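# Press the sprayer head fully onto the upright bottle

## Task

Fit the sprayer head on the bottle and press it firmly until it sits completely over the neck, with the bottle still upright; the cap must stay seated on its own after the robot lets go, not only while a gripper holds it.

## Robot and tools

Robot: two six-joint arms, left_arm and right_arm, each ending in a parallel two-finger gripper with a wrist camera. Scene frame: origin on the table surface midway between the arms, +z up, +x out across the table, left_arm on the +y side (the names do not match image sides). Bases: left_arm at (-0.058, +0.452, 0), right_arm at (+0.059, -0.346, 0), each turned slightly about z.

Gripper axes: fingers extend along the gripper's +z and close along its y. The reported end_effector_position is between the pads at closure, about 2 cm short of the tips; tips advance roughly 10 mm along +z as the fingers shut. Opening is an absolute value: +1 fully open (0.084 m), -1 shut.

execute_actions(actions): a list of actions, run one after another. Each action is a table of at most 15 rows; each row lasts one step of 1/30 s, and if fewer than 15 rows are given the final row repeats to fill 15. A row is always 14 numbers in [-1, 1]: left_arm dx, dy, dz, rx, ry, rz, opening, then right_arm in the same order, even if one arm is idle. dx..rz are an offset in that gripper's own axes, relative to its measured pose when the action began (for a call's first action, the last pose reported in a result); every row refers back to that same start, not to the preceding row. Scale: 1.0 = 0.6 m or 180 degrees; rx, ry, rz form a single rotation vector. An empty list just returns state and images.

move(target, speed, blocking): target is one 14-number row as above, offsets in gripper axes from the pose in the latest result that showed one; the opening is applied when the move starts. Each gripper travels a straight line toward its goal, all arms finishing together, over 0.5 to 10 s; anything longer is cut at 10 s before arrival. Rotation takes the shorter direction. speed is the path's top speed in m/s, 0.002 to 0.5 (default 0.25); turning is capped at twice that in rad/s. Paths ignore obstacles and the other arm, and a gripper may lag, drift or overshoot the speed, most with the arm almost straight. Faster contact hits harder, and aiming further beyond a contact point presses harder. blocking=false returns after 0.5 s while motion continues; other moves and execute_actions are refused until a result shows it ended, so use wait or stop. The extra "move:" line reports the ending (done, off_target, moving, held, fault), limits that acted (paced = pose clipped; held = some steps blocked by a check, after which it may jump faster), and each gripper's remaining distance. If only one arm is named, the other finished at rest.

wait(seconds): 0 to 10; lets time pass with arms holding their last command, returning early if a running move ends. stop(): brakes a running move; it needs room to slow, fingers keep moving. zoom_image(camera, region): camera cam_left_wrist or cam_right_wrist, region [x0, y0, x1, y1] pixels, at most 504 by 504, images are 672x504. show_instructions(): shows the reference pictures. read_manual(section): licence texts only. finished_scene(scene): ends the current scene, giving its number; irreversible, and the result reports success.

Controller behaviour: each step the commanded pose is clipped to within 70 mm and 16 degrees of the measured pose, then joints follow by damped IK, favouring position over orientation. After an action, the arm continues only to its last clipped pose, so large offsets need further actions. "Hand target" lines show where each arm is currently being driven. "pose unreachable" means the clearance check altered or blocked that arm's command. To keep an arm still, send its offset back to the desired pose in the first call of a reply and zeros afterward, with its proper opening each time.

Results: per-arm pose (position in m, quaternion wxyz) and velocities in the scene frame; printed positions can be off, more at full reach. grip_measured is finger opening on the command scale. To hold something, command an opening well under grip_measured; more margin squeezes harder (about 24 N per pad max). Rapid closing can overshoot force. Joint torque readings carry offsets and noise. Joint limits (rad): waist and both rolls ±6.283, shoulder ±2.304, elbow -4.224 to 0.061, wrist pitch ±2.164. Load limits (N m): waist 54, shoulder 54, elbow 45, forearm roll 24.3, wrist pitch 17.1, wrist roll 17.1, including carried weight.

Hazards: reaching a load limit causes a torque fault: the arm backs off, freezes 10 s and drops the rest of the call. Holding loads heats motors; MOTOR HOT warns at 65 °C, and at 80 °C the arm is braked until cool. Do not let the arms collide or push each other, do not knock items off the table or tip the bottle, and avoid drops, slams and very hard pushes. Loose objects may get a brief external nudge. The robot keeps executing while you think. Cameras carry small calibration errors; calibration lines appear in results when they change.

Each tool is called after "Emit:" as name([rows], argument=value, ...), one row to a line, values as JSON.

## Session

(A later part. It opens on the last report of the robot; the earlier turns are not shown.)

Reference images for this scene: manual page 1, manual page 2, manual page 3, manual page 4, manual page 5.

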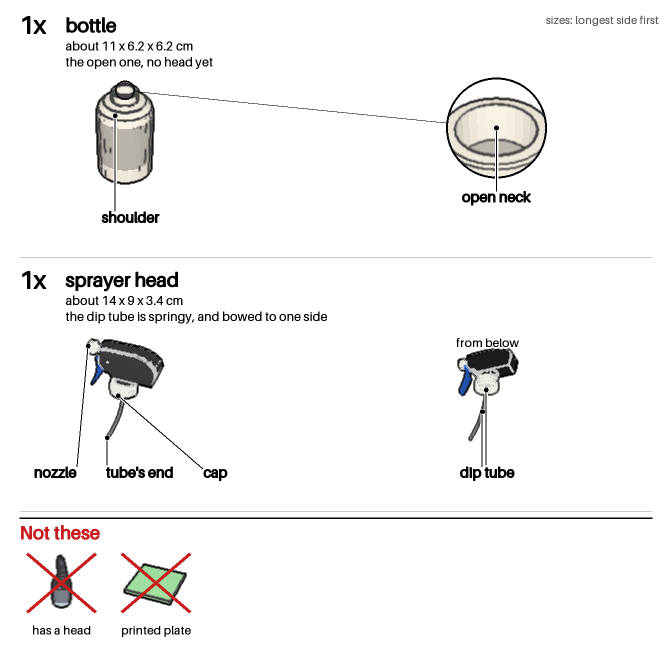

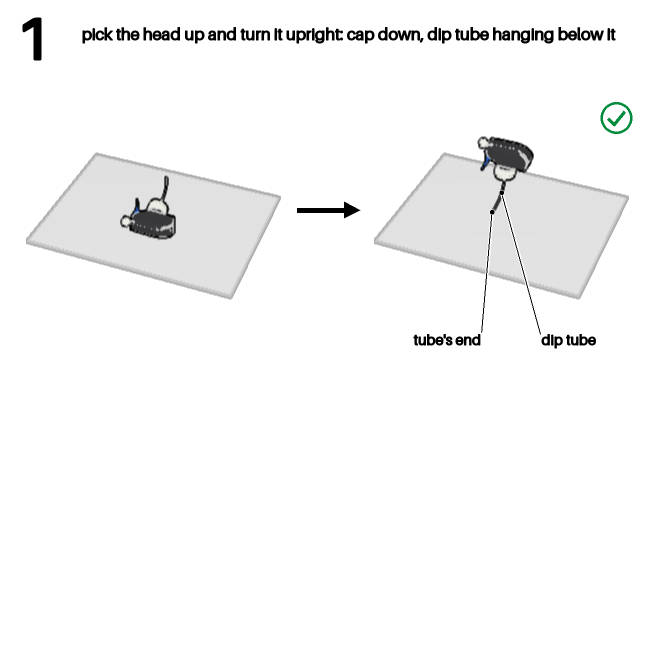

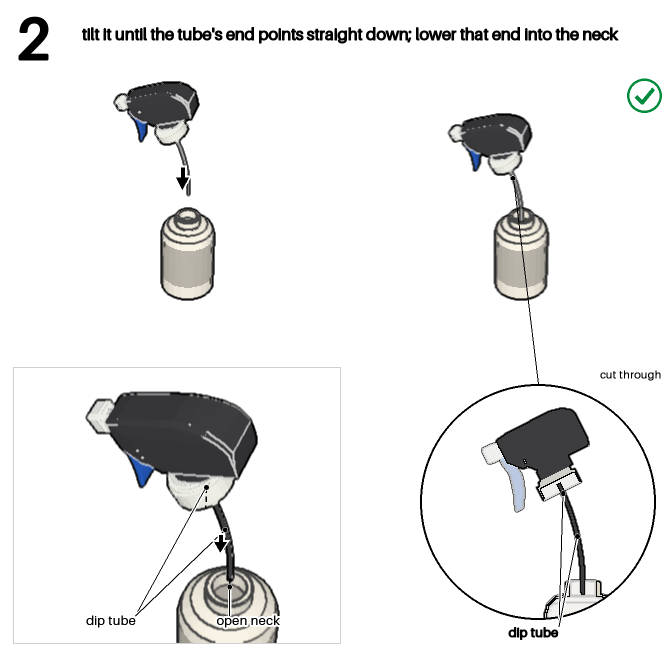

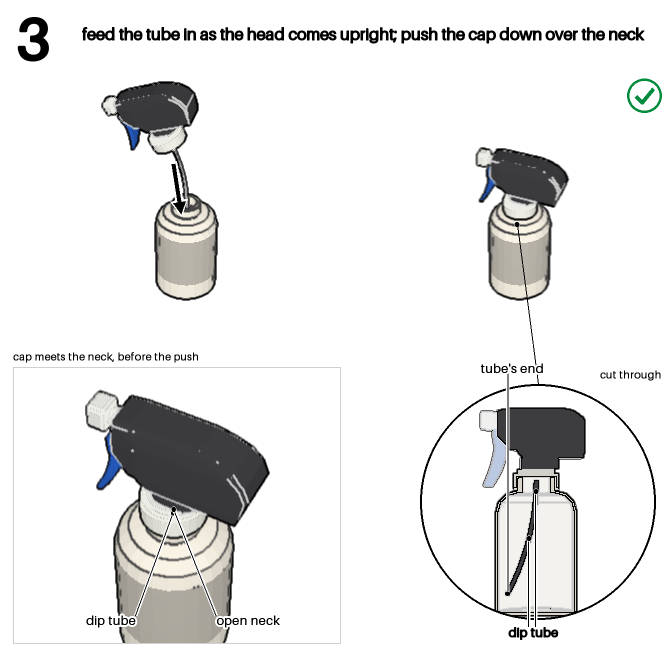

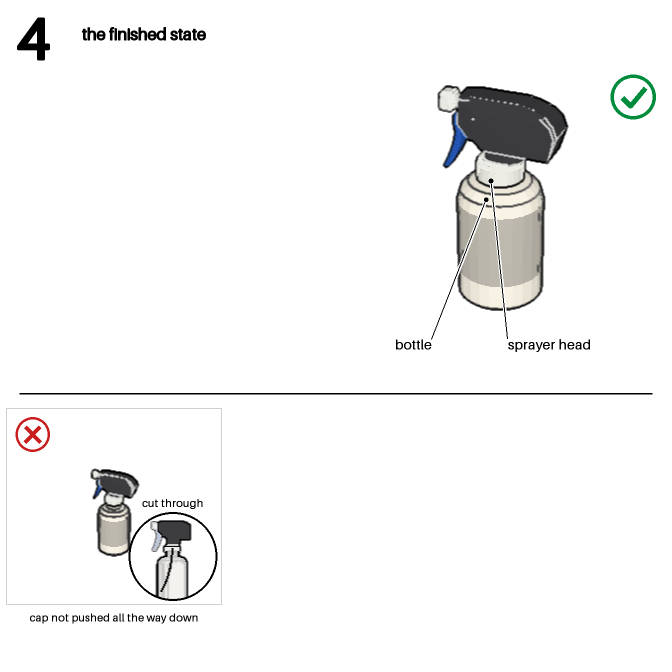

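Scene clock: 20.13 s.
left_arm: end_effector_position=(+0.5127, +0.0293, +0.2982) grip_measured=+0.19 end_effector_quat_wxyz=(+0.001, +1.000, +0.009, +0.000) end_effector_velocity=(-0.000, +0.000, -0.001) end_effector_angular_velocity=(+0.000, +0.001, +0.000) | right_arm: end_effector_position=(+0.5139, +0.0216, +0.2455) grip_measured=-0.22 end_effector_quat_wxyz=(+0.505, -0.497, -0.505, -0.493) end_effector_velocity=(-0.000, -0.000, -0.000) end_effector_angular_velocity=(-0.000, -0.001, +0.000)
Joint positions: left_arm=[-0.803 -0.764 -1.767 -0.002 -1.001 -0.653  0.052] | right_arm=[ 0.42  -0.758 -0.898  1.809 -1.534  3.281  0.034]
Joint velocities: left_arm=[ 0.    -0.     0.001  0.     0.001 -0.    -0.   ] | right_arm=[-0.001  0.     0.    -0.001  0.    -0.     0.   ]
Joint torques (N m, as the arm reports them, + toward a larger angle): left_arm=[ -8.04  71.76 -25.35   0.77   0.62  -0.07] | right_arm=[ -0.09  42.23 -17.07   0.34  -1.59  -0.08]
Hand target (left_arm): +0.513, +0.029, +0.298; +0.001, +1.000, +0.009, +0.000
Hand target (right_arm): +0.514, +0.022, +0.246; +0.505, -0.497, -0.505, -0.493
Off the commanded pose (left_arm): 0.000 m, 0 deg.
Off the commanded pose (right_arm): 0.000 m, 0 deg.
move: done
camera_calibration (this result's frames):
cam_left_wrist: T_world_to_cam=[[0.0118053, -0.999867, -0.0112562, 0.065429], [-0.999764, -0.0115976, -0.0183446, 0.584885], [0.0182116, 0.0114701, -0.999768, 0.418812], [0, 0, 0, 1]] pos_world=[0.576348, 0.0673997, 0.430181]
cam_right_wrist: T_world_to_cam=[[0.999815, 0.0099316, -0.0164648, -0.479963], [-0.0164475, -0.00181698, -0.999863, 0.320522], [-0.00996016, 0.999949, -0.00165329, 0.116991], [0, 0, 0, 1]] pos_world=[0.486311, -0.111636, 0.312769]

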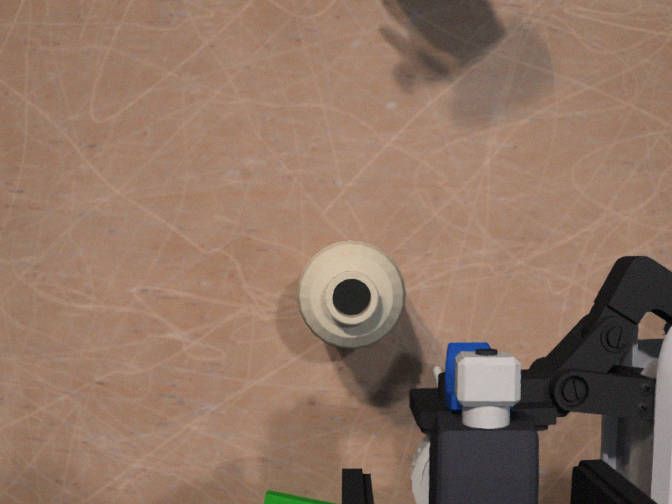

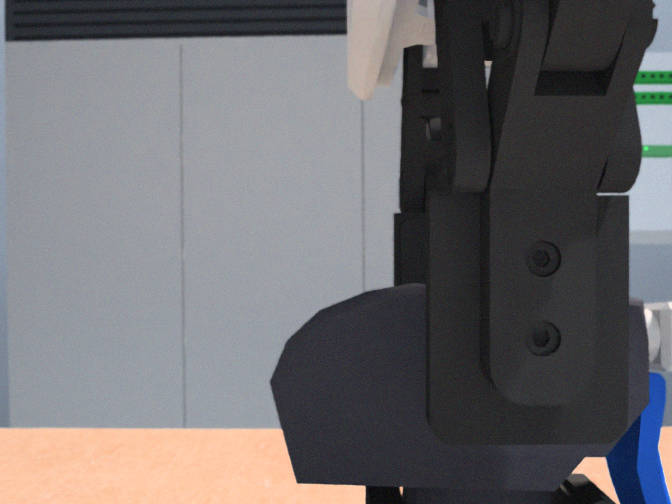

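Emit:
move(target=[0,0,0,0,0,0,-1,0,0,0,0,0,0,-0.7])

Emit:
move(target=[0,0,0,0,0,0,-1,0,0,0,0,0,0,-0.1])

Emit:
move(target=[0,0,0,0,0,0,-1,0,0,-0.12,0,0,0,-0.1], speed=0.08)

Emit:
move(target=[0.035,-0.045,0.07,0,0,0,-1,-0.24,0.1,-0.12,0,0,0,-0.1], speed=0.15)

Scene clock: 21.20 s.
left_arm: end_effector_position=(+0.5127, +0.0292, +0.2982) grip_measured=-0.40 end_effector_quat_wxyz=(+0.001, +1.000, +0.009, +0.000) end_effector_velocity=(-0.000, +0.000, -0.000) end_effector_angular_velocity=(+0.001, +0.001, +0.001) | right_arm: end_effector_position=(+0.5139, +0.0216, +0.2456) grip_measured=-0.22 end_effector_quat_wxyz=(+0.505, -0.497, -0.505, -0.493) end_effector_velocity=(+0.000, -0.000, +0.000) end_effector_angular_velocity=(+0.000, +0.000, -0.001)
Joint positions: left_arm=[-0.803 -0.764 -1.767 -0.002 -1.001 -0.653  0.026] | right_arm=[ 0.42  -0.758 -0.898  1.809 -1.534  3.281  0.034]
Joint velocities: left_arm=[ 0.    -0.     0.    -0.    -0.001 -0.001  0.   ] | right_arm=[-0.     0.     0.     0.001 -0.     0.    -0.   ]
Joint torques (N m, as the arm reports them, + toward a larger angle): left_arm=[ -7.26  71.38 -24.22   2.03   0.18   0.05] | right_arm=[ -1.51  41.56 -16.07   0.35  -1.84  -0.09]
Hand target (left_arm): +0.513, +0.029, +0.298; +0.001, +1.000, +0.009, +0.000
Hand target (right_arm): +0.514, +0.022, +0.246; +0.505, -0.497, -0.505, -0.493
Off the commanded pose (left_arm): 0.000 m, 0 deg.
Off the commanded pose (right_arm): 0.000 m, 0 deg.
move: done
camera_calibration (this result's frames):
cam_left_wrist: T_world_to_cam=[[0.0117656, -0.999869, -0.0111129, 0.0653321], [-0.999763, -0.0115592, -0.0184523, 0.584917], [0.0183214, 0.0113274, -0.999768, 0.418768], [0, 0, 0, 1]] pos_world=[0.576337, 0.0673412, 0.43019]
cam_right_wrist: T_world_to_cam=[[0.999816, 0.00996718, -0.0164119, -0.479983], [-0.016395, -0.00176625, -0.999864, 0.320523], [-0.00999481, 0.999949, -0.00160251, 0.116973], [0, 0, 0, 1]] pos_world=[0.486318, -0.111616, 0.312789]

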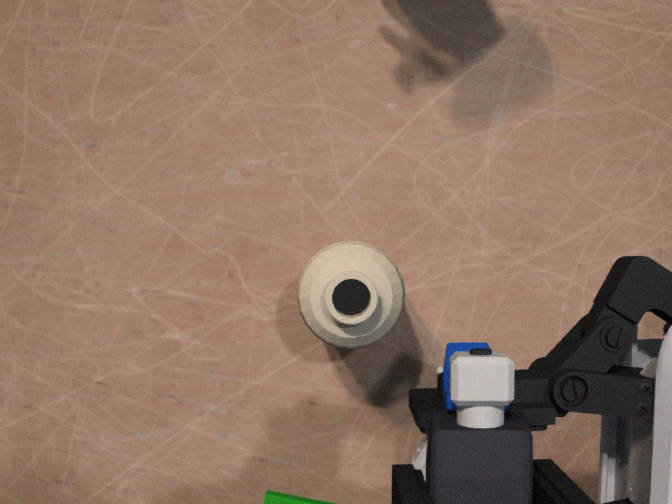

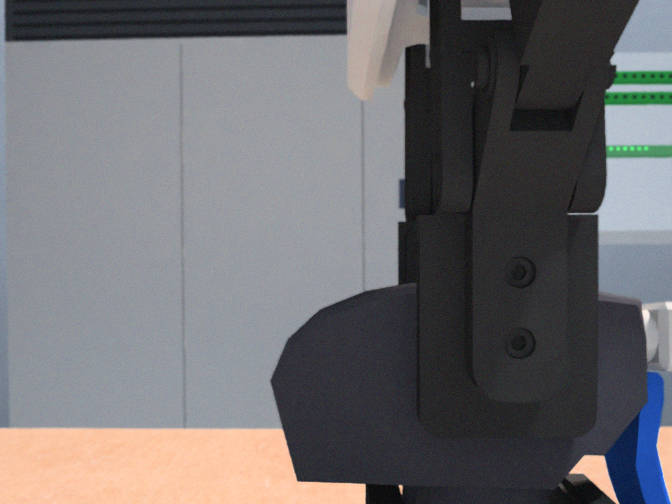

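Scene clock: 21.70 s.
left_arm: end_effector_position=(+0.5129, +0.0293, +0.2983) grip_measured=-0.40 end_effector_quat_wxyz=(+0.001, +1.000, +0.009, +0.000) end_effector_velocity=(-0.000, -0.000, -0.000) end_effector_angular_velocity=(+0.001, +0.001, -0.001) | right_arm: end_effector_position=(+0.5138, +0.0216, +0.2455) grip_measured=-0.12 end_effector_quat_wxyz=(+0.505, -0.497, -0.505, -0.493) end_effector_velocity=(-0.000, +0.000, +0.000) end_effector_angular_velocity=(+0.000, -0.001, +0.002)
Joint positions: left_arm=[-0.803 -0.764 -1.767 -0.002 -1.    -0.653  0.026] | right_arm=[ 0.42  -0.758 -0.897  1.809 -1.534  3.281  0.039]
Joint velocities: left_arm=[-0.    -0.001  0.     0.    -0.001  0.001  0.   ] | right_arm=[ 0.     0.    -0.001 -0.001  0.     0.    -0.   ]
Joint torques (N m, as the arm reports them, + toward a larger angle): left_arm=[-12.12  73.27 -24.64  -0.04  -0.04   0.25] | right_arm=[ -1.61  43.24 -17.96   1.52  -1.71  -0.04]
Hand target (left_arm): +0.513, +0.029, +0.298; +0.001, +1.000, +0.009, +0.000
Hand target (right_arm): +0.514, +0.022, +0.246; +0.505, -0.497, -0.505, -0.493
Off the commanded pose (left_arm): 0.000 m, 0 deg.
Off the commanded pose (right_arm): 0.000 m, 0 deg.
move: done
camera_calibration (this result's frames):
cam_left_wrist: T_world_to_cam=[[0.0119149, -0.999869, -0.0109837, 0.0652839], [-0.999754, -0.0117066, -0.0188415, 0.58521], [0.0187105, 0.0112055, -0.999762, 0.418644], [0, 0, 0, 1]] pos_world=[0.576455, 0.0674351, 0.430288]
cam_right_wrist: T_world_to_cam=[[0.99981, 0.0101062, -0.0166965, -0.479777], [-0.0166782, -0.00189291, -0.999859, 0.320563], [-0.0101364, 0.999947, -0.001724, 0.117101], [0, 0, 0, 1]] pos_world=[0.486219, -0.111639, 0.312709]

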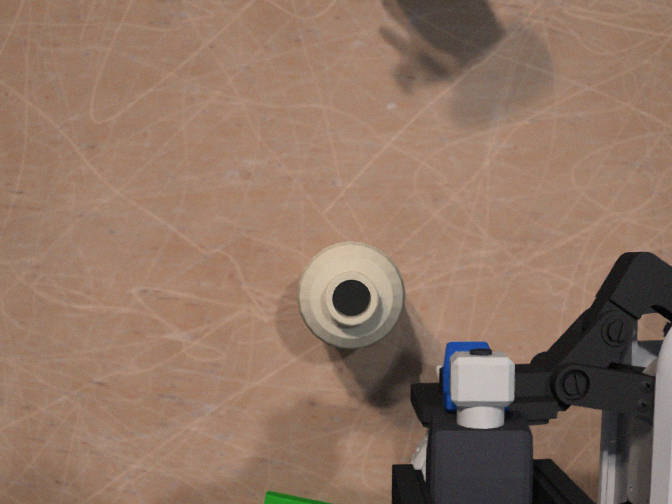

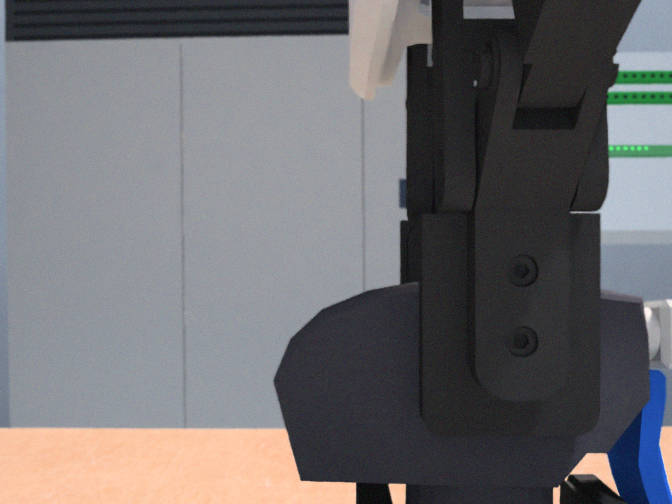

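Scene clock: 22.93 s.
left_arm: end_effector_position=(+0.5129, +0.0293, +0.2983) grip_measured=-0.40 end_effector_quat_wxyz=(+0.001, +1.000, +0.009, +0.000) end_effector_velocity=(-0.000, +0.000, +0.001) end_effector_angular_velocity=(-0.000, -0.000, +0.002) | right_arm: end_effector_position=(+0.5154, -0.0504, +0.2455) grip_measured=-0.11 end_effector_quat_wxyz=(+0.505, -0.497, -0.505, -0.493) end_effector_velocity=(-0.000, -0.001, -0.000) end_effector_angular_velocity=(-0.000, +0.000, +0.001)
Joint positions: left_arm=[-0.803 -0.764 -1.767 -0.002 -1.    -0.653  0.026] | right_arm=[ 0.269 -0.743 -0.864  1.659 -1.556  3.266  0.039]
Joint velocities: left_arm=[-0.     0.001 -0.     0.    -0.001 -0.002 -0.   ] | right_arm=[-0.002  0.     0.    -0.003 -0.    -0.    -0.   ]
Joint torques (N m, as the arm reports them, + toward a larger angle): left_arm=[ -9.02  73.74 -26.09   2.19   0.57   0.12] | right_arm=[  0.35  40.76 -15.56   0.26  -1.64  -0.04]
Hand target (left_arm): +0.513, +0.029, +0.298; +0.001, +1.000, +0.009, +0.000
Hand target (right_arm): +0.515, -0.051, +0.246; +0.505, -0.497, -0.505, -0.493
Off the commanded pose (left_arm): 0.000 m, 0 deg.
Off the commanded pose (right_arm): 0.000 m, 0 deg.
move: done
camera_calibration (this result's frames):
cam_left_wrist: T_world_to_cam=[[0.0119147, -0.999869, -0.0109848, 0.0652845], [-0.999754, -0.0117064, -0.0188398, 0.585209], [0.0187088, 0.0112066, -0.999762, 0.418645], [0, 0, 0, 1]] pos_world=[0.576455, 0.0674351, 0.430287]
cam_right_wrist: T_world_to_cam=[[0.999811, 0.0102335, -0.0165206, -0.480704], [-0.0164949, -0.00259014, -0.999861, 0.320391], [-0.0102749, 0.999944, -0.00242085, 0.18927], [0, 0, 0, 1]] pos_world=[0.487843, -0.18351, 0.312863]

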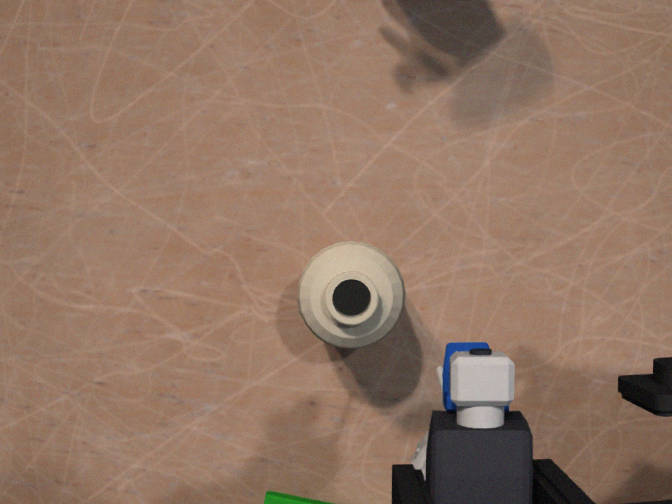

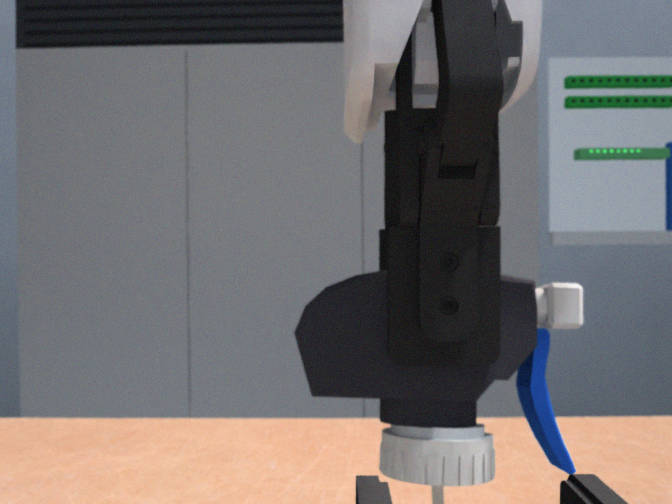

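Scene clock: 24.50 s.
left_arm: end_effector_position=(+0.5333, +0.0565, +0.2563) grip_measured=-0.40 end_effector_quat_wxyz=(+0.001, +1.000, +0.009, +0.000) end_effector_velocity=(+0.000, +0.000, -0.001) end_effector_angular_velocity=(+0.000, +0.001, -0.001) | right_arm: end_effector_position=(+0.5768, -0.1216, +0.1018) grip_measured=-0.11 end_effector_quat_wxyz=(+0.505, -0.497, -0.506, -0.493) end_effector_velocity=(+0.000, -0.001, -0.002) end_effector_angular_velocity=(+0.000, +0.001, -0.000)
Joint positions: left_arm=[-0.755 -0.8   -1.728 -0.002 -0.926 -0.605  0.026] | right_arm=[ 0.12  -1.152 -1.192  1.511 -1.568  3.185  0.039]
Joint velocities: left_arm=[ 0.001 -0.001  0.001 -0.     0.001  0.002 -0.   ] | right_arm=[-0.002 -0.004 -0.003 -0.001 -0.     0.    -0.   ]
Joint torques (N m, as the arm reports them, + toward a larger angle): left_arm=[ -4.47  74.83 -26.34   2.19   0.48   0.18] | right_arm=[  0.32  46.42 -13.53  -0.28  -1.66   0.01]
Hand target (left_arm): +0.533, +0.057, +0.256; +0.001, +1.000, +0.009, +0.000
Hand target (right_arm): +0.577, -0.122, +0.101; +0.505, -0.497, -0.506, -0.493
Off the commanded pose (left_arm): 0.000 m, 0 deg.
Off the commanded pose (right_arm): 0.000 m, 0 deg.
move: done
camera_calibration (this result's frames):
cam_left_wrist: T_world_to_cam=[[0.0117764, -0.99987, -0.0110108, 0.0919218], [-0.999753, -0.011566, -0.0189811, 0.605162], [0.0188513, 0.0112316, -0.999759, 0.375876], [0, 0, 0, 1]] pos_world=[0.596844, 0.0946874, 0.388284]
cam_right_wrist: T_world_to_cam=[[0.999816, 0.0103749, -0.0161575, -0.543763], [-0.0161234, -0.00336723, -0.999864, 0.177174], [-0.0104279, 0.999941, -0.00319933, 0.260944], [0, 0, 0, 1]] pos_world=[0.549241, -0.25469, 0.169199]

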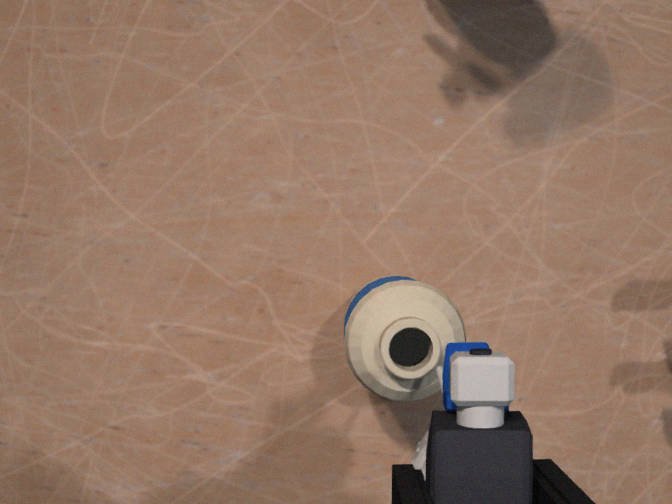

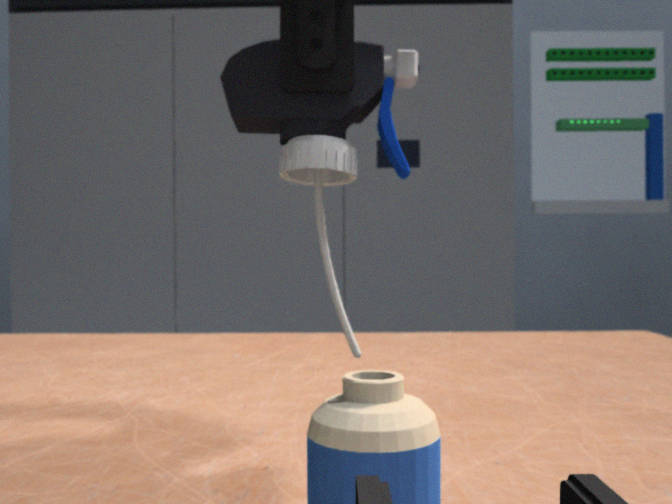

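Emit:
move(target=[0.017,-0.021,0,0,0,0,-1,0,0,0,0,0,0,-0.1], speed=0.04)

Emit:
move(target=[0.003,0.003,0.05,0,0,0,-1,0,0,0,0,0,0,-0.1], speed=0.04)

Scene clock: 25.70 s.
left_arm: end_effector_position=(+0.5432, +0.0693, +0.2562) grip_measured=-0.40 end_effector_quat_wxyz=(+0.001, +1.000, +0.009, +0.000) end_effector_velocity=(+0.000, +0.000, +0.000) end_effector_angular_velocity=(-0.000, +0.000, +0.000) | right_arm: end_effector_position=(+0.5768, -0.1216, +0.1018) grip_measured=-0.11 end_effector_quat_wxyz=(+0.505, -0.497, -0.506, -0.493) end_effector_velocity=(+0.001, -0.001, -0.000) end_effector_angular_velocity=(+0.000, +0.000, -0.002)
Joint positions: left_arm=[-0.732 -0.803 -1.734 -0.002 -0.929 -0.582  0.026] | right_arm=[ 0.12  -1.152 -1.192  1.511 -1.568  3.185  0.039]
Joint velocities: left_arm=[ 0.001  0.    -0.    -0.    -0.001  0.001 -0.   ] | right_arm=[-0.002 -0.     0.     0.001  0.    -0.     0.   ]
Joint torques (N m, as the arm reports them, + toward a larger angle): left_arm=[ -9.31  73.91 -25.27   1.59   0.53   0.09] | right_arm=[ -0.39  46.79 -13.5    0.04  -1.62  -0.03]
Hand target (left_arm): +0.543, +0.069, +0.256; +0.001, +1.000, +0.009, +0.000
Hand target (right_arm): +0.577, -0.122, +0.102; +0.505, -0.497, -0.506, -0.493
Off the commanded pose (left_arm): 0.000 m, 0 deg.
Off the commanded pose (right_arm): 0.000 m, 0 deg.
move: done
camera_calibration (this result's frames):
cam_left_wrist: T_world_to_cam=[[0.0117174, -0.99987, -0.0110859, 0.104597], [-0.999753, -0.0115053, -0.0190046, 0.615182], [0.0188746, 0.0113058, -0.999758, 0.375482], [0, 0, 0, 1]] pos_world=[0.606718, 0.107416, 0.388242]
cam_right_wrist: T_world_to_cam=[[0.999816, 0.0103739, -0.016161, -0.543763], [-0.0161268, -0.0033678, -0.999864, 0.177174], [-0.0104269, 0.999941, -0.00319988, 0.260944], [0, 0, 0, 1]] pos_world=[0.54924, -0.254691, 0.169197]

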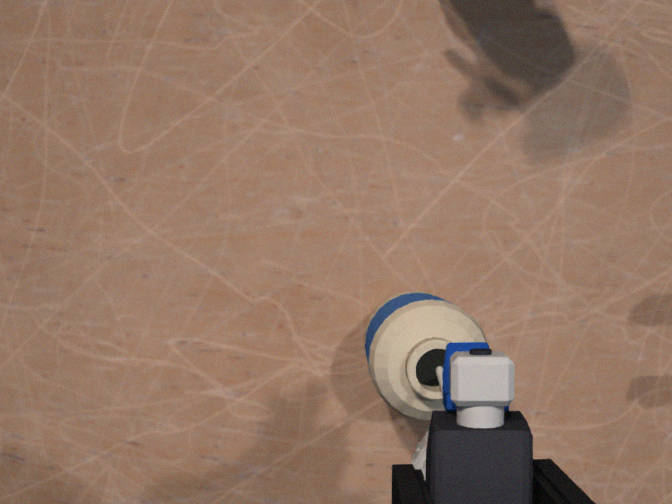

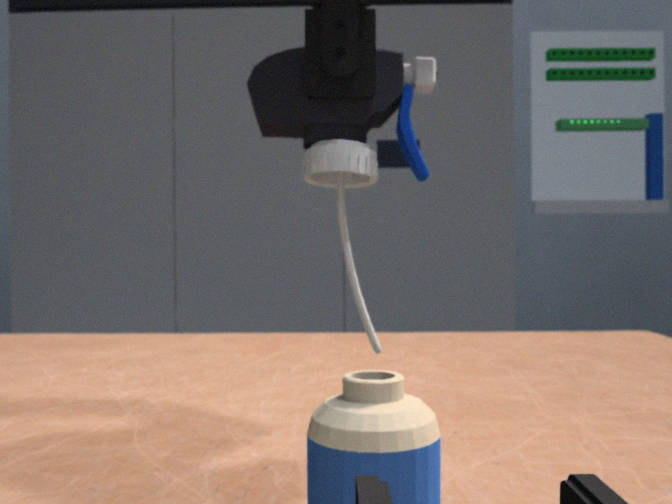

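Scene clock: 26.77 s.
left_arm: end_effector_position=(+0.5450, +0.0674, +0.2264) grip_measured=-0.40 end_effector_quat_wxyz=(+0.001, +1.000, +0.008, +0.001) end_effector_velocity=(+0.000, -0.000, -0.000) end_effector_angular_velocity=(-0.001, -0.001, +0.001) | right_arm: end_effector_position=(+0.5768, -0.1216, +0.1018) grip_measured=-0.11 end_effector_quat_wxyz=(+0.505, -0.497, -0.506, -0.493) end_effector_velocity=(+0.000, -0.000, +0.000) end_effector_angular_velocity=(-0.000, +0.000, -0.001)
Joint positions: left_arm=[-0.733 -0.838 -1.723 -0.002 -0.882 -0.583  0.026] | right_arm=[ 0.12  -1.152 -1.192  1.511 -1.568  3.185  0.039]
Joint velocities: left_arm=[-0.    -0.     0.    -0.     0.002 -0.     0.   ] | right_arm=[-0.001  0.    -0.     0.001  0.     0.    -0.   ]
Joint torques (N m, as the arm reports them, + toward a larger angle): left_arm=[ -7.51  75.01 -25.07   2.35   0.47   0.15] | right_arm=[  0.65  47.72 -13.15   0.25  -1.61  -0.05]
Hand target (left_arm): +0.545, +0.067, +0.226; +0.001, +1.000, +0.008, +0.000
Hand target (right_arm): +0.577, -0.122, +0.102; +0.505, -0.497, -0.506, -0.493
Off the commanded pose (left_arm): 0.000 m, 0 deg.
Off the commanded pose (right_arm): 0.000 m, 0 deg.
move: done
camera_calibration (this result's frames):
cam_left_wrist: T_world_to_cam=[[0.0116706, -0.999872, -0.0109552, 0.102362], [-0.999751, -0.0114595, -0.0191352, 0.616461], [0.0190072, 0.0111758, -0.999757, 0.345574], [0, 0, 0, 1]] pos_world=[0.608544, 0.105551, 0.358408]
cam_right_wrist: T_world_to_cam=[[0.999816, 0.0103739, -0.0161609, -0.543763], [-0.0161268, -0.0033678, -0.999864, 0.177174], [-0.010427, 0.999941, -0.00319988, 0.260944], [0, 0, 0, 1]] pos_world=[0.54924, -0.254691, 0.169197]

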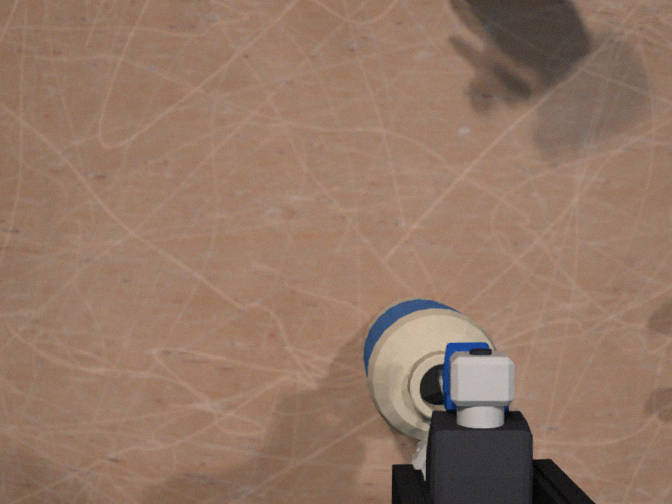

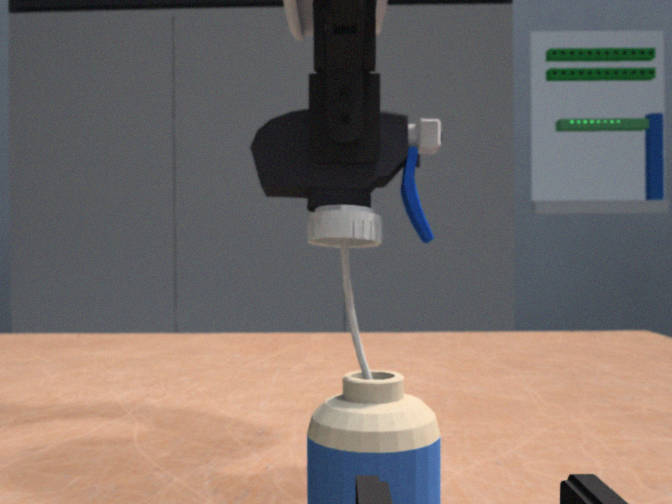

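Emit:
move(target=[0.019,0.017,0.092,0,0.008,0,-1,-0.06,0,0,0,0,0,-0.1], speed=0.04)

Scene clock: 28.70 s.
left_arm: end_effector_position=(+0.5566, +0.0572, +0.1714) grip_measured=-0.40 end_effector_quat_wxyz=(+0.001, +1.000, +0.008, +0.013) end_effector_velocity=(-0.000, +0.000, -0.001) end_effector_angular_velocity=(+0.001, +0.001, +0.000) | right_arm: end_effector_position=(+0.5768, -0.1217, +0.0658) grip_measured=-0.11 end_effector_quat_wxyz=(+0.505, -0.497, -0.506, -0.493) end_effector_velocity=(+0.000, +0.001, -0.000) end_effector_angular_velocity=(+0.000, -0.001, +0.001)
Joint positions: left_arm=[-0.741 -0.926 -1.741  0.017 -0.792 -0.604  0.026] | right_arm=[ 0.12  -1.238 -1.249  1.511 -1.566  3.155  0.039]
Joint velocities: left_arm=[-0.    -0.002 -0.     0.001  0.    -0.001 -0.   ] | right_arm=[ 0.001 -0.001 -0.001  0.    -0.    -0.001  0.   ]
Joint torques (N m, as the arm reports them, + toward a larger angle): left_arm=[ -6.81  75.46 -25.04   0.87   0.79   0.1 ] | right_arm=[ -0.38  48.47 -12.76   0.23  -1.71  -0.07]
Hand target (left_arm): +0.557, +0.057, +0.171; +0.001, +1.000, +0.008, +0.013
Hand target (right_arm): +0.577, -0.122, +0.066; +0.505, -0.497, -0.506, -0.493
Off the commanded pose (left_arm): 0.000 m, 0 deg.
Off the commanded pose (right_arm): 0.000 m, 0 deg.
move: done
camera_calibration (this result's frames):
cam_left_wrist: T_world_to_cam=[[0.0119544, -0.999868, -0.0109758, 0.0913156], [-0.998952, -0.0114569, -0.0443162, 0.630728], [0.0441846, 0.0114941, -0.998957, 0.276283], [0, 0, 0, 1]] pos_world=[0.616768, 0.0953541, 0.304949]
cam_right_wrist: T_world_to_cam=[[0.999817, 0.0103915, -0.016071, -0.544331], [-0.0160363, -0.00341536, -0.999866, 0.141187], [-0.010445, 0.99994, -0.0032481, 0.260993], [0, 0, 0, 1]] pos_world=[0.549222, -0.254839, 0.133268]

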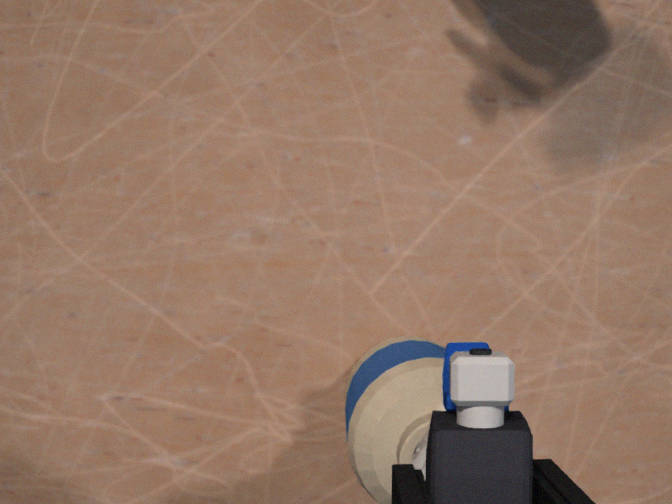

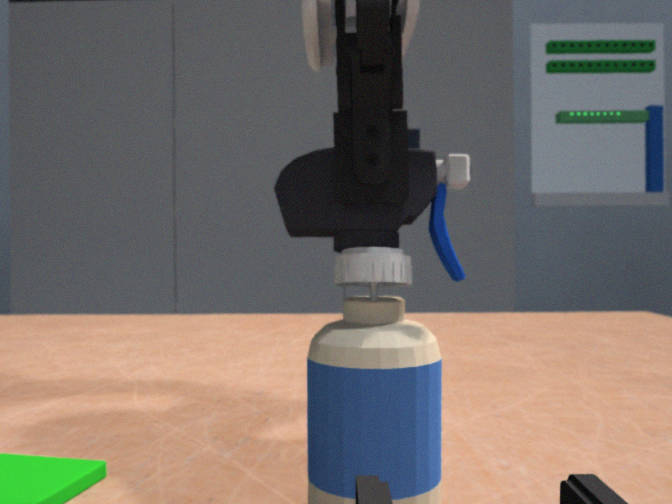

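Emit:
zoom_image(camera="cam_left_wrist", region=[330,330,560,504])

Region (330, 330, 560, 504) of cam_left_wrist's 672x504 image, scaled by 2.191, with more detail than that image has; it fills the top 381 rows of this view, and the rest is white.

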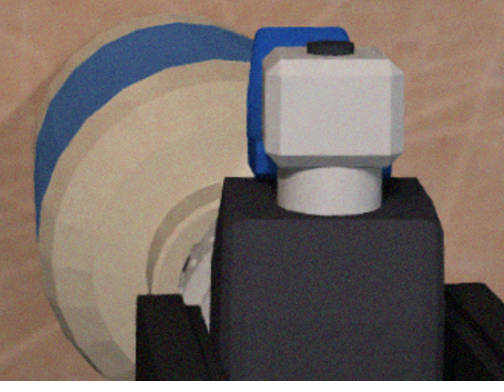

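Emit:
move(target=[0.001,-0.007,0.003,0,0,0,-1,0,0,0,0,0,0,-0.1], speed=0.02)

Emit:
move(target=[0,0,0.016,0,0,0,-1,0,0,0,0,0,0,-0.1], speed=0.01)

Scene clock: 29.93 s.
left_arm: end_effector_position=(+0.5571, +0.0614, +0.1696) grip_measured=-0.40 end_effector_quat_wxyz=(+0.001, +1.000, +0.008, +0.013) end_effector_velocity=(-0.000, +0.000, -0.001) end_effector_angular_velocity=(+0.001, +0.001, -0.001) | right_arm: end_effector_position=(+0.5768, -0.1217, +0.0658) grip_measured=-0.11 end_effector_quat_wxyz=(+0.505, -0.497, -0.506, -0.493) end_effector_velocity=(-0.000, -0.000, +0.000) end_effector_angular_velocity=(+0.000, +0.000, +0.000)
Joint positions: left_arm=[-0.736 -0.923 -1.732  0.017 -0.786 -0.599  0.026] | right_arm=[ 0.12  -1.238 -1.249  1.511 -1.566  3.155  0.039]
Joint velocities: left_arm=[ 0.     0.     0.001 -0.     0.     0.002 -0.   ] | right_arm=[-0.  0.  0. -0. -0.  0. -0.]
Joint torques (N m, as the arm reports them, + toward a larger angle): left_arm=[ -9.37  76.74 -24.66   1.4    0.53  -0.13] | right_arm=[ -0.93  47.   -12.35   0.09  -1.67  -0.12]
Hand target (left_arm): +0.557, +0.061, +0.170; +0.001, +1.000, +0.008, +0.013
Hand target (right_arm): +0.577, -0.122, +0.066; +0.505, -0.497, -0.506, -0.493
Off the commanded pose (left_arm): 0.000 m, 0 deg.
Off the commanded pose (right_arm): 0.000 m, 0 deg.
move: done
camera_calibration (this result's frames):
cam_left_wrist: T_world_to_cam=[[0.0119519, -0.999868, -0.0109937, 0.0954611], [-0.998952, -0.0114537, -0.0443139, 0.631252], [0.0441821, 0.0115118, -0.998957, 0.274431], [0, 0, 0, 1]] pos_world=[0.617325, 0.0995195, 0.303168]
cam_right_wrist: T_world_to_cam=[[0.999817, 0.0103914, -0.0160718, -0.544331], [-0.0160371, -0.00341541, -0.999866, 0.141186], [-0.0104449, 0.99994, -0.00324814, 0.260993], [0, 0, 0, 1]] pos_world=[0.549222, -0.254839, 0.133267]

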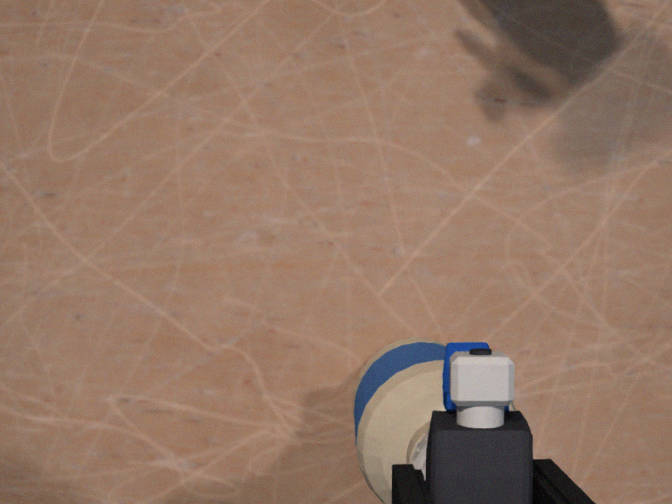

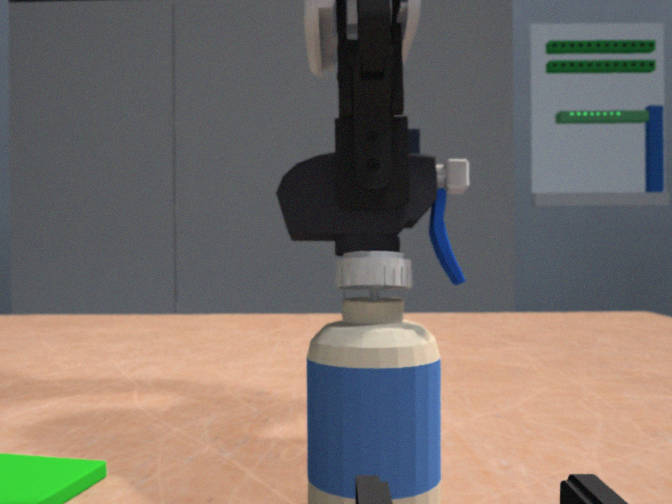

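Scene clock: 31.10 s.
left_arm: end_effector_position=(+0.5582, +0.0607, +0.1618) grip_measured=-0.44 end_effector_quat_wxyz=(+0.002, +1.000, +0.008, +0.014) end_effector_velocity=(-0.002, +0.002, -0.005) end_effector_angular_velocity=(+0.005, +0.007, +0.001) | right_arm: end_effector_position=(+0.5768, -0.1217, +0.0658) grip_measured=-0.11 end_effector_quat_wxyz=(+0.505, -0.497, -0.506, -0.493) end_effector_velocity=(+0.000, -0.000, +0.000) end_effector_angular_velocity=(-0.000, -0.000, -0.001)
Joint positions: left_arm=[-0.736 -0.934 -1.732  0.017 -0.772 -0.599  0.025] | right_arm=[ 0.12  -1.238 -1.249  1.511 -1.566  3.155  0.039]
Joint velocities: left_arm=[ 0.001 -0.004  0.004  0.     0.    -0.001  0.001] | right_arm=[-0.     0.     0.     0.001  0.    -0.     0.   ]
Joint torques (N m, as the arm reports them, + toward a larger angle): left_arm=[-6.7  42.08 -7.03  2.04  0.77  0.33] | right_arm=[ -1.05  47.27 -12.78  -0.05  -1.64  -0.03]
Hand target (left_arm): +0.557, +0.061, +0.160; +0.001, +1.000, +0.008, +0.013
Hand target (right_arm): +0.577, -0.122, +0.066; +0.505, -0.497, -0.506, -0.493
Off the commanded pose (left_arm): 0.002 m, 0 deg.
Off the commanded pose (right_arm): 0.000 m, 0 deg.
move: done
camera_calibration (this result's frames):
cam_left_wrist: T_world_to_cam=[[0.0118745, -0.999887, -0.00926832, 0.094436], [-0.998837, -0.0114279, -0.0468327, 0.632281], [0.0467215, 0.00981366, -0.99886, 0.265261], [0, 0, 0, 1]] pos_world=[0.618031, 0.0990478, 0.295445]
cam_right_wrist: T_world_to_cam=[[0.999817, 0.0103916, -0.0160719, -0.544331], [-0.0160371, -0.00341539, -0.999866, 0.141186], [-0.0104451, 0.99994, -0.00324812, 0.260993], [0, 0, 0, 1]] pos_world=[0.549222, -0.254839, 0.133267]

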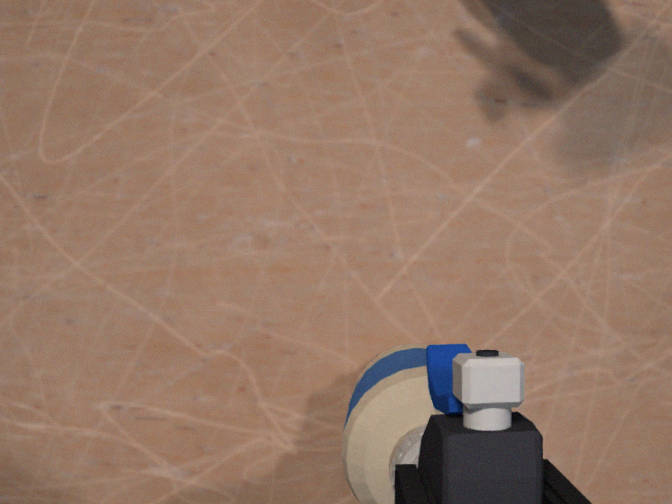

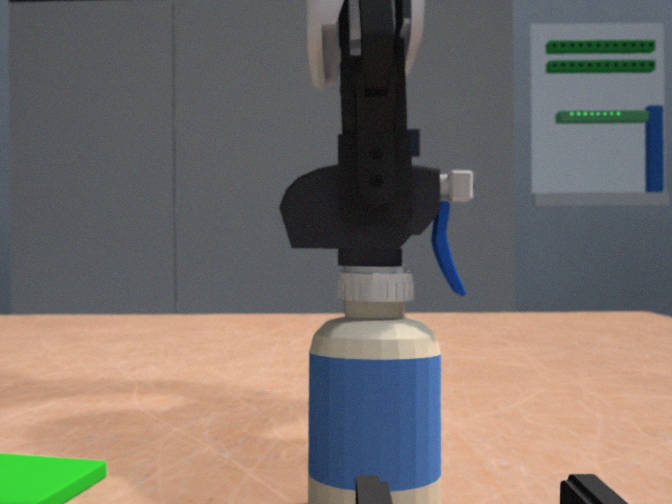

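Head squared in the grip on contact; back off and look.

Emit:
move(target=[0,0,-0.008,0,0,0,-1,0,0,0,0,0,0,-0.1], speed=0.02)

Emit:
zoom_image(camera="cam_left_wrist", region=[330,330,560,504])

Scene clock: 32.17 s.
left_arm: end_effector_position=(+0.5579, +0.0608, +0.1663) grip_measured=-0.44 end_effector_quat_wxyz=(+0.002, +1.000, +0.008, +0.014) end_effector_velocity=(+0.001, -0.001, +0.002) end_effector_angular_velocity=(-0.002, -0.003, +0.001) | right_arm: end_effector_position=(+0.5768, -0.1217, +0.0658) grip_measured=-0.11 end_effector_quat_wxyz=(+0.505, -0.497, -0.506, -0.493) end_effector_velocity=(+0.001, -0.001, +0.000) end_effector_angular_velocity=(-0.000, +0.000, -0.002)
Joint positions: left_arm=[-0.736 -0.928 -1.733  0.017 -0.779 -0.599  0.025] | right_arm=[ 0.12  -1.238 -1.249  1.511 -1.566  3.155  0.039]
Joint velocities: left_arm=[-0.     0.001 -0.003  0.    -0.001 -0.001  0.   ] | right_arm=[-0.002  0.     0.     0.001  0.     0.    -0.   ]
Joint torques (N m, as the arm reports them, + toward a larger angle): left_arm=[-10.03  74.65 -24.84   1.77   0.62   0.22] | right_arm=[  0.55  46.56 -12.69   0.34  -1.64   0.05]
Hand target (left_arm): +0.558, +0.061, +0.167; +0.002, +1.000, +0.008, +0.014
Hand target (right_arm): +0.577, -0.122, +0.066; +0.505, -0.497, -0.506, -0.493
Off the commanded pose (left_arm): 0.000 m, 0 deg.
Off the commanded pose (right_arm): 0.000 m, 0 deg.
move: done
camera_calibration (this result's frames):
cam_left_wrist: T_world_to_cam=[[0.011891, -0.999883, -0.00957839, 0.0946577], [-0.998858, -0.0114344, -0.0463828, 0.632157], [0.0462679, 0.010119, -0.998878, 0.270004], [0, 0, 0, 1]] pos_world=[0.617817, 0.0991429, 0.299929]
cam_right_wrist: T_world_to_cam=[[0.999817, 0.0103919, -0.0160718, -0.544331], [-0.0160371, -0.0034153, -0.999866, 0.141186], [-0.0104454, 0.99994, -0.00324802, 0.260994], [0, 0, 0, 1]] pos_world=[0.549222, -0.254839, 0.133267]

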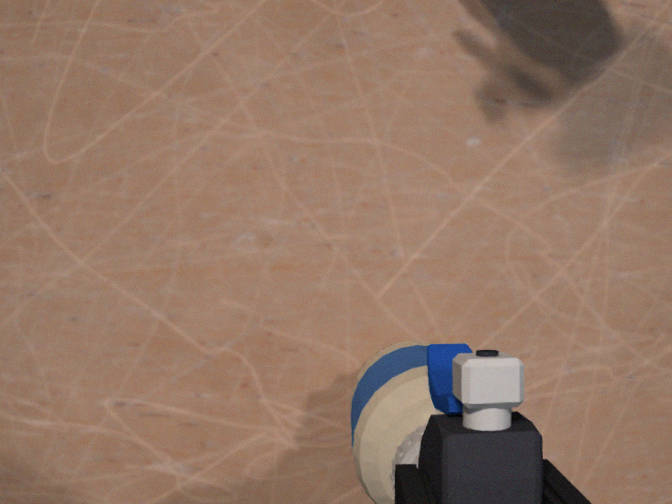

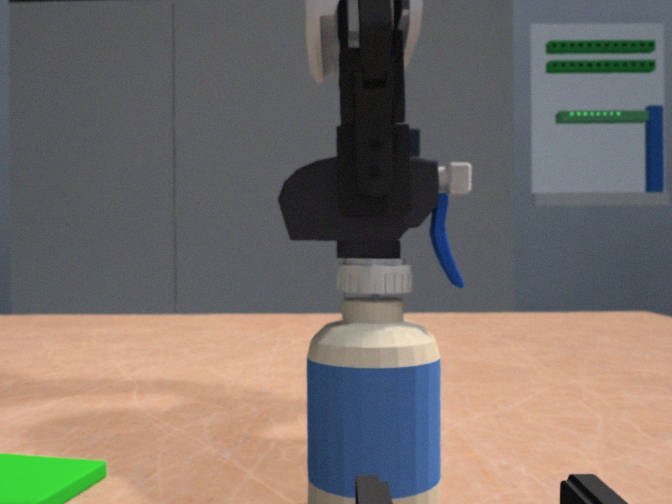

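Region (330, 330, 560, 504) of cam_left_wrist's 672x504 image, scaled by 2.191, with more detail than that image has; it fills the top 381 rows of this view, and the rest is white.

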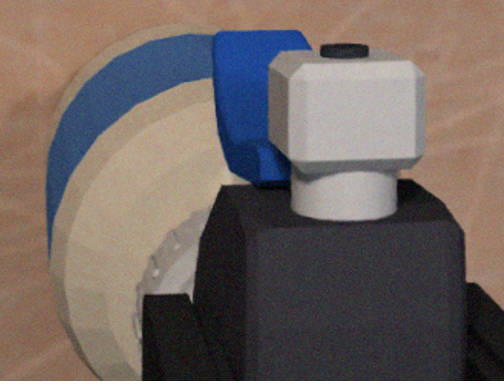

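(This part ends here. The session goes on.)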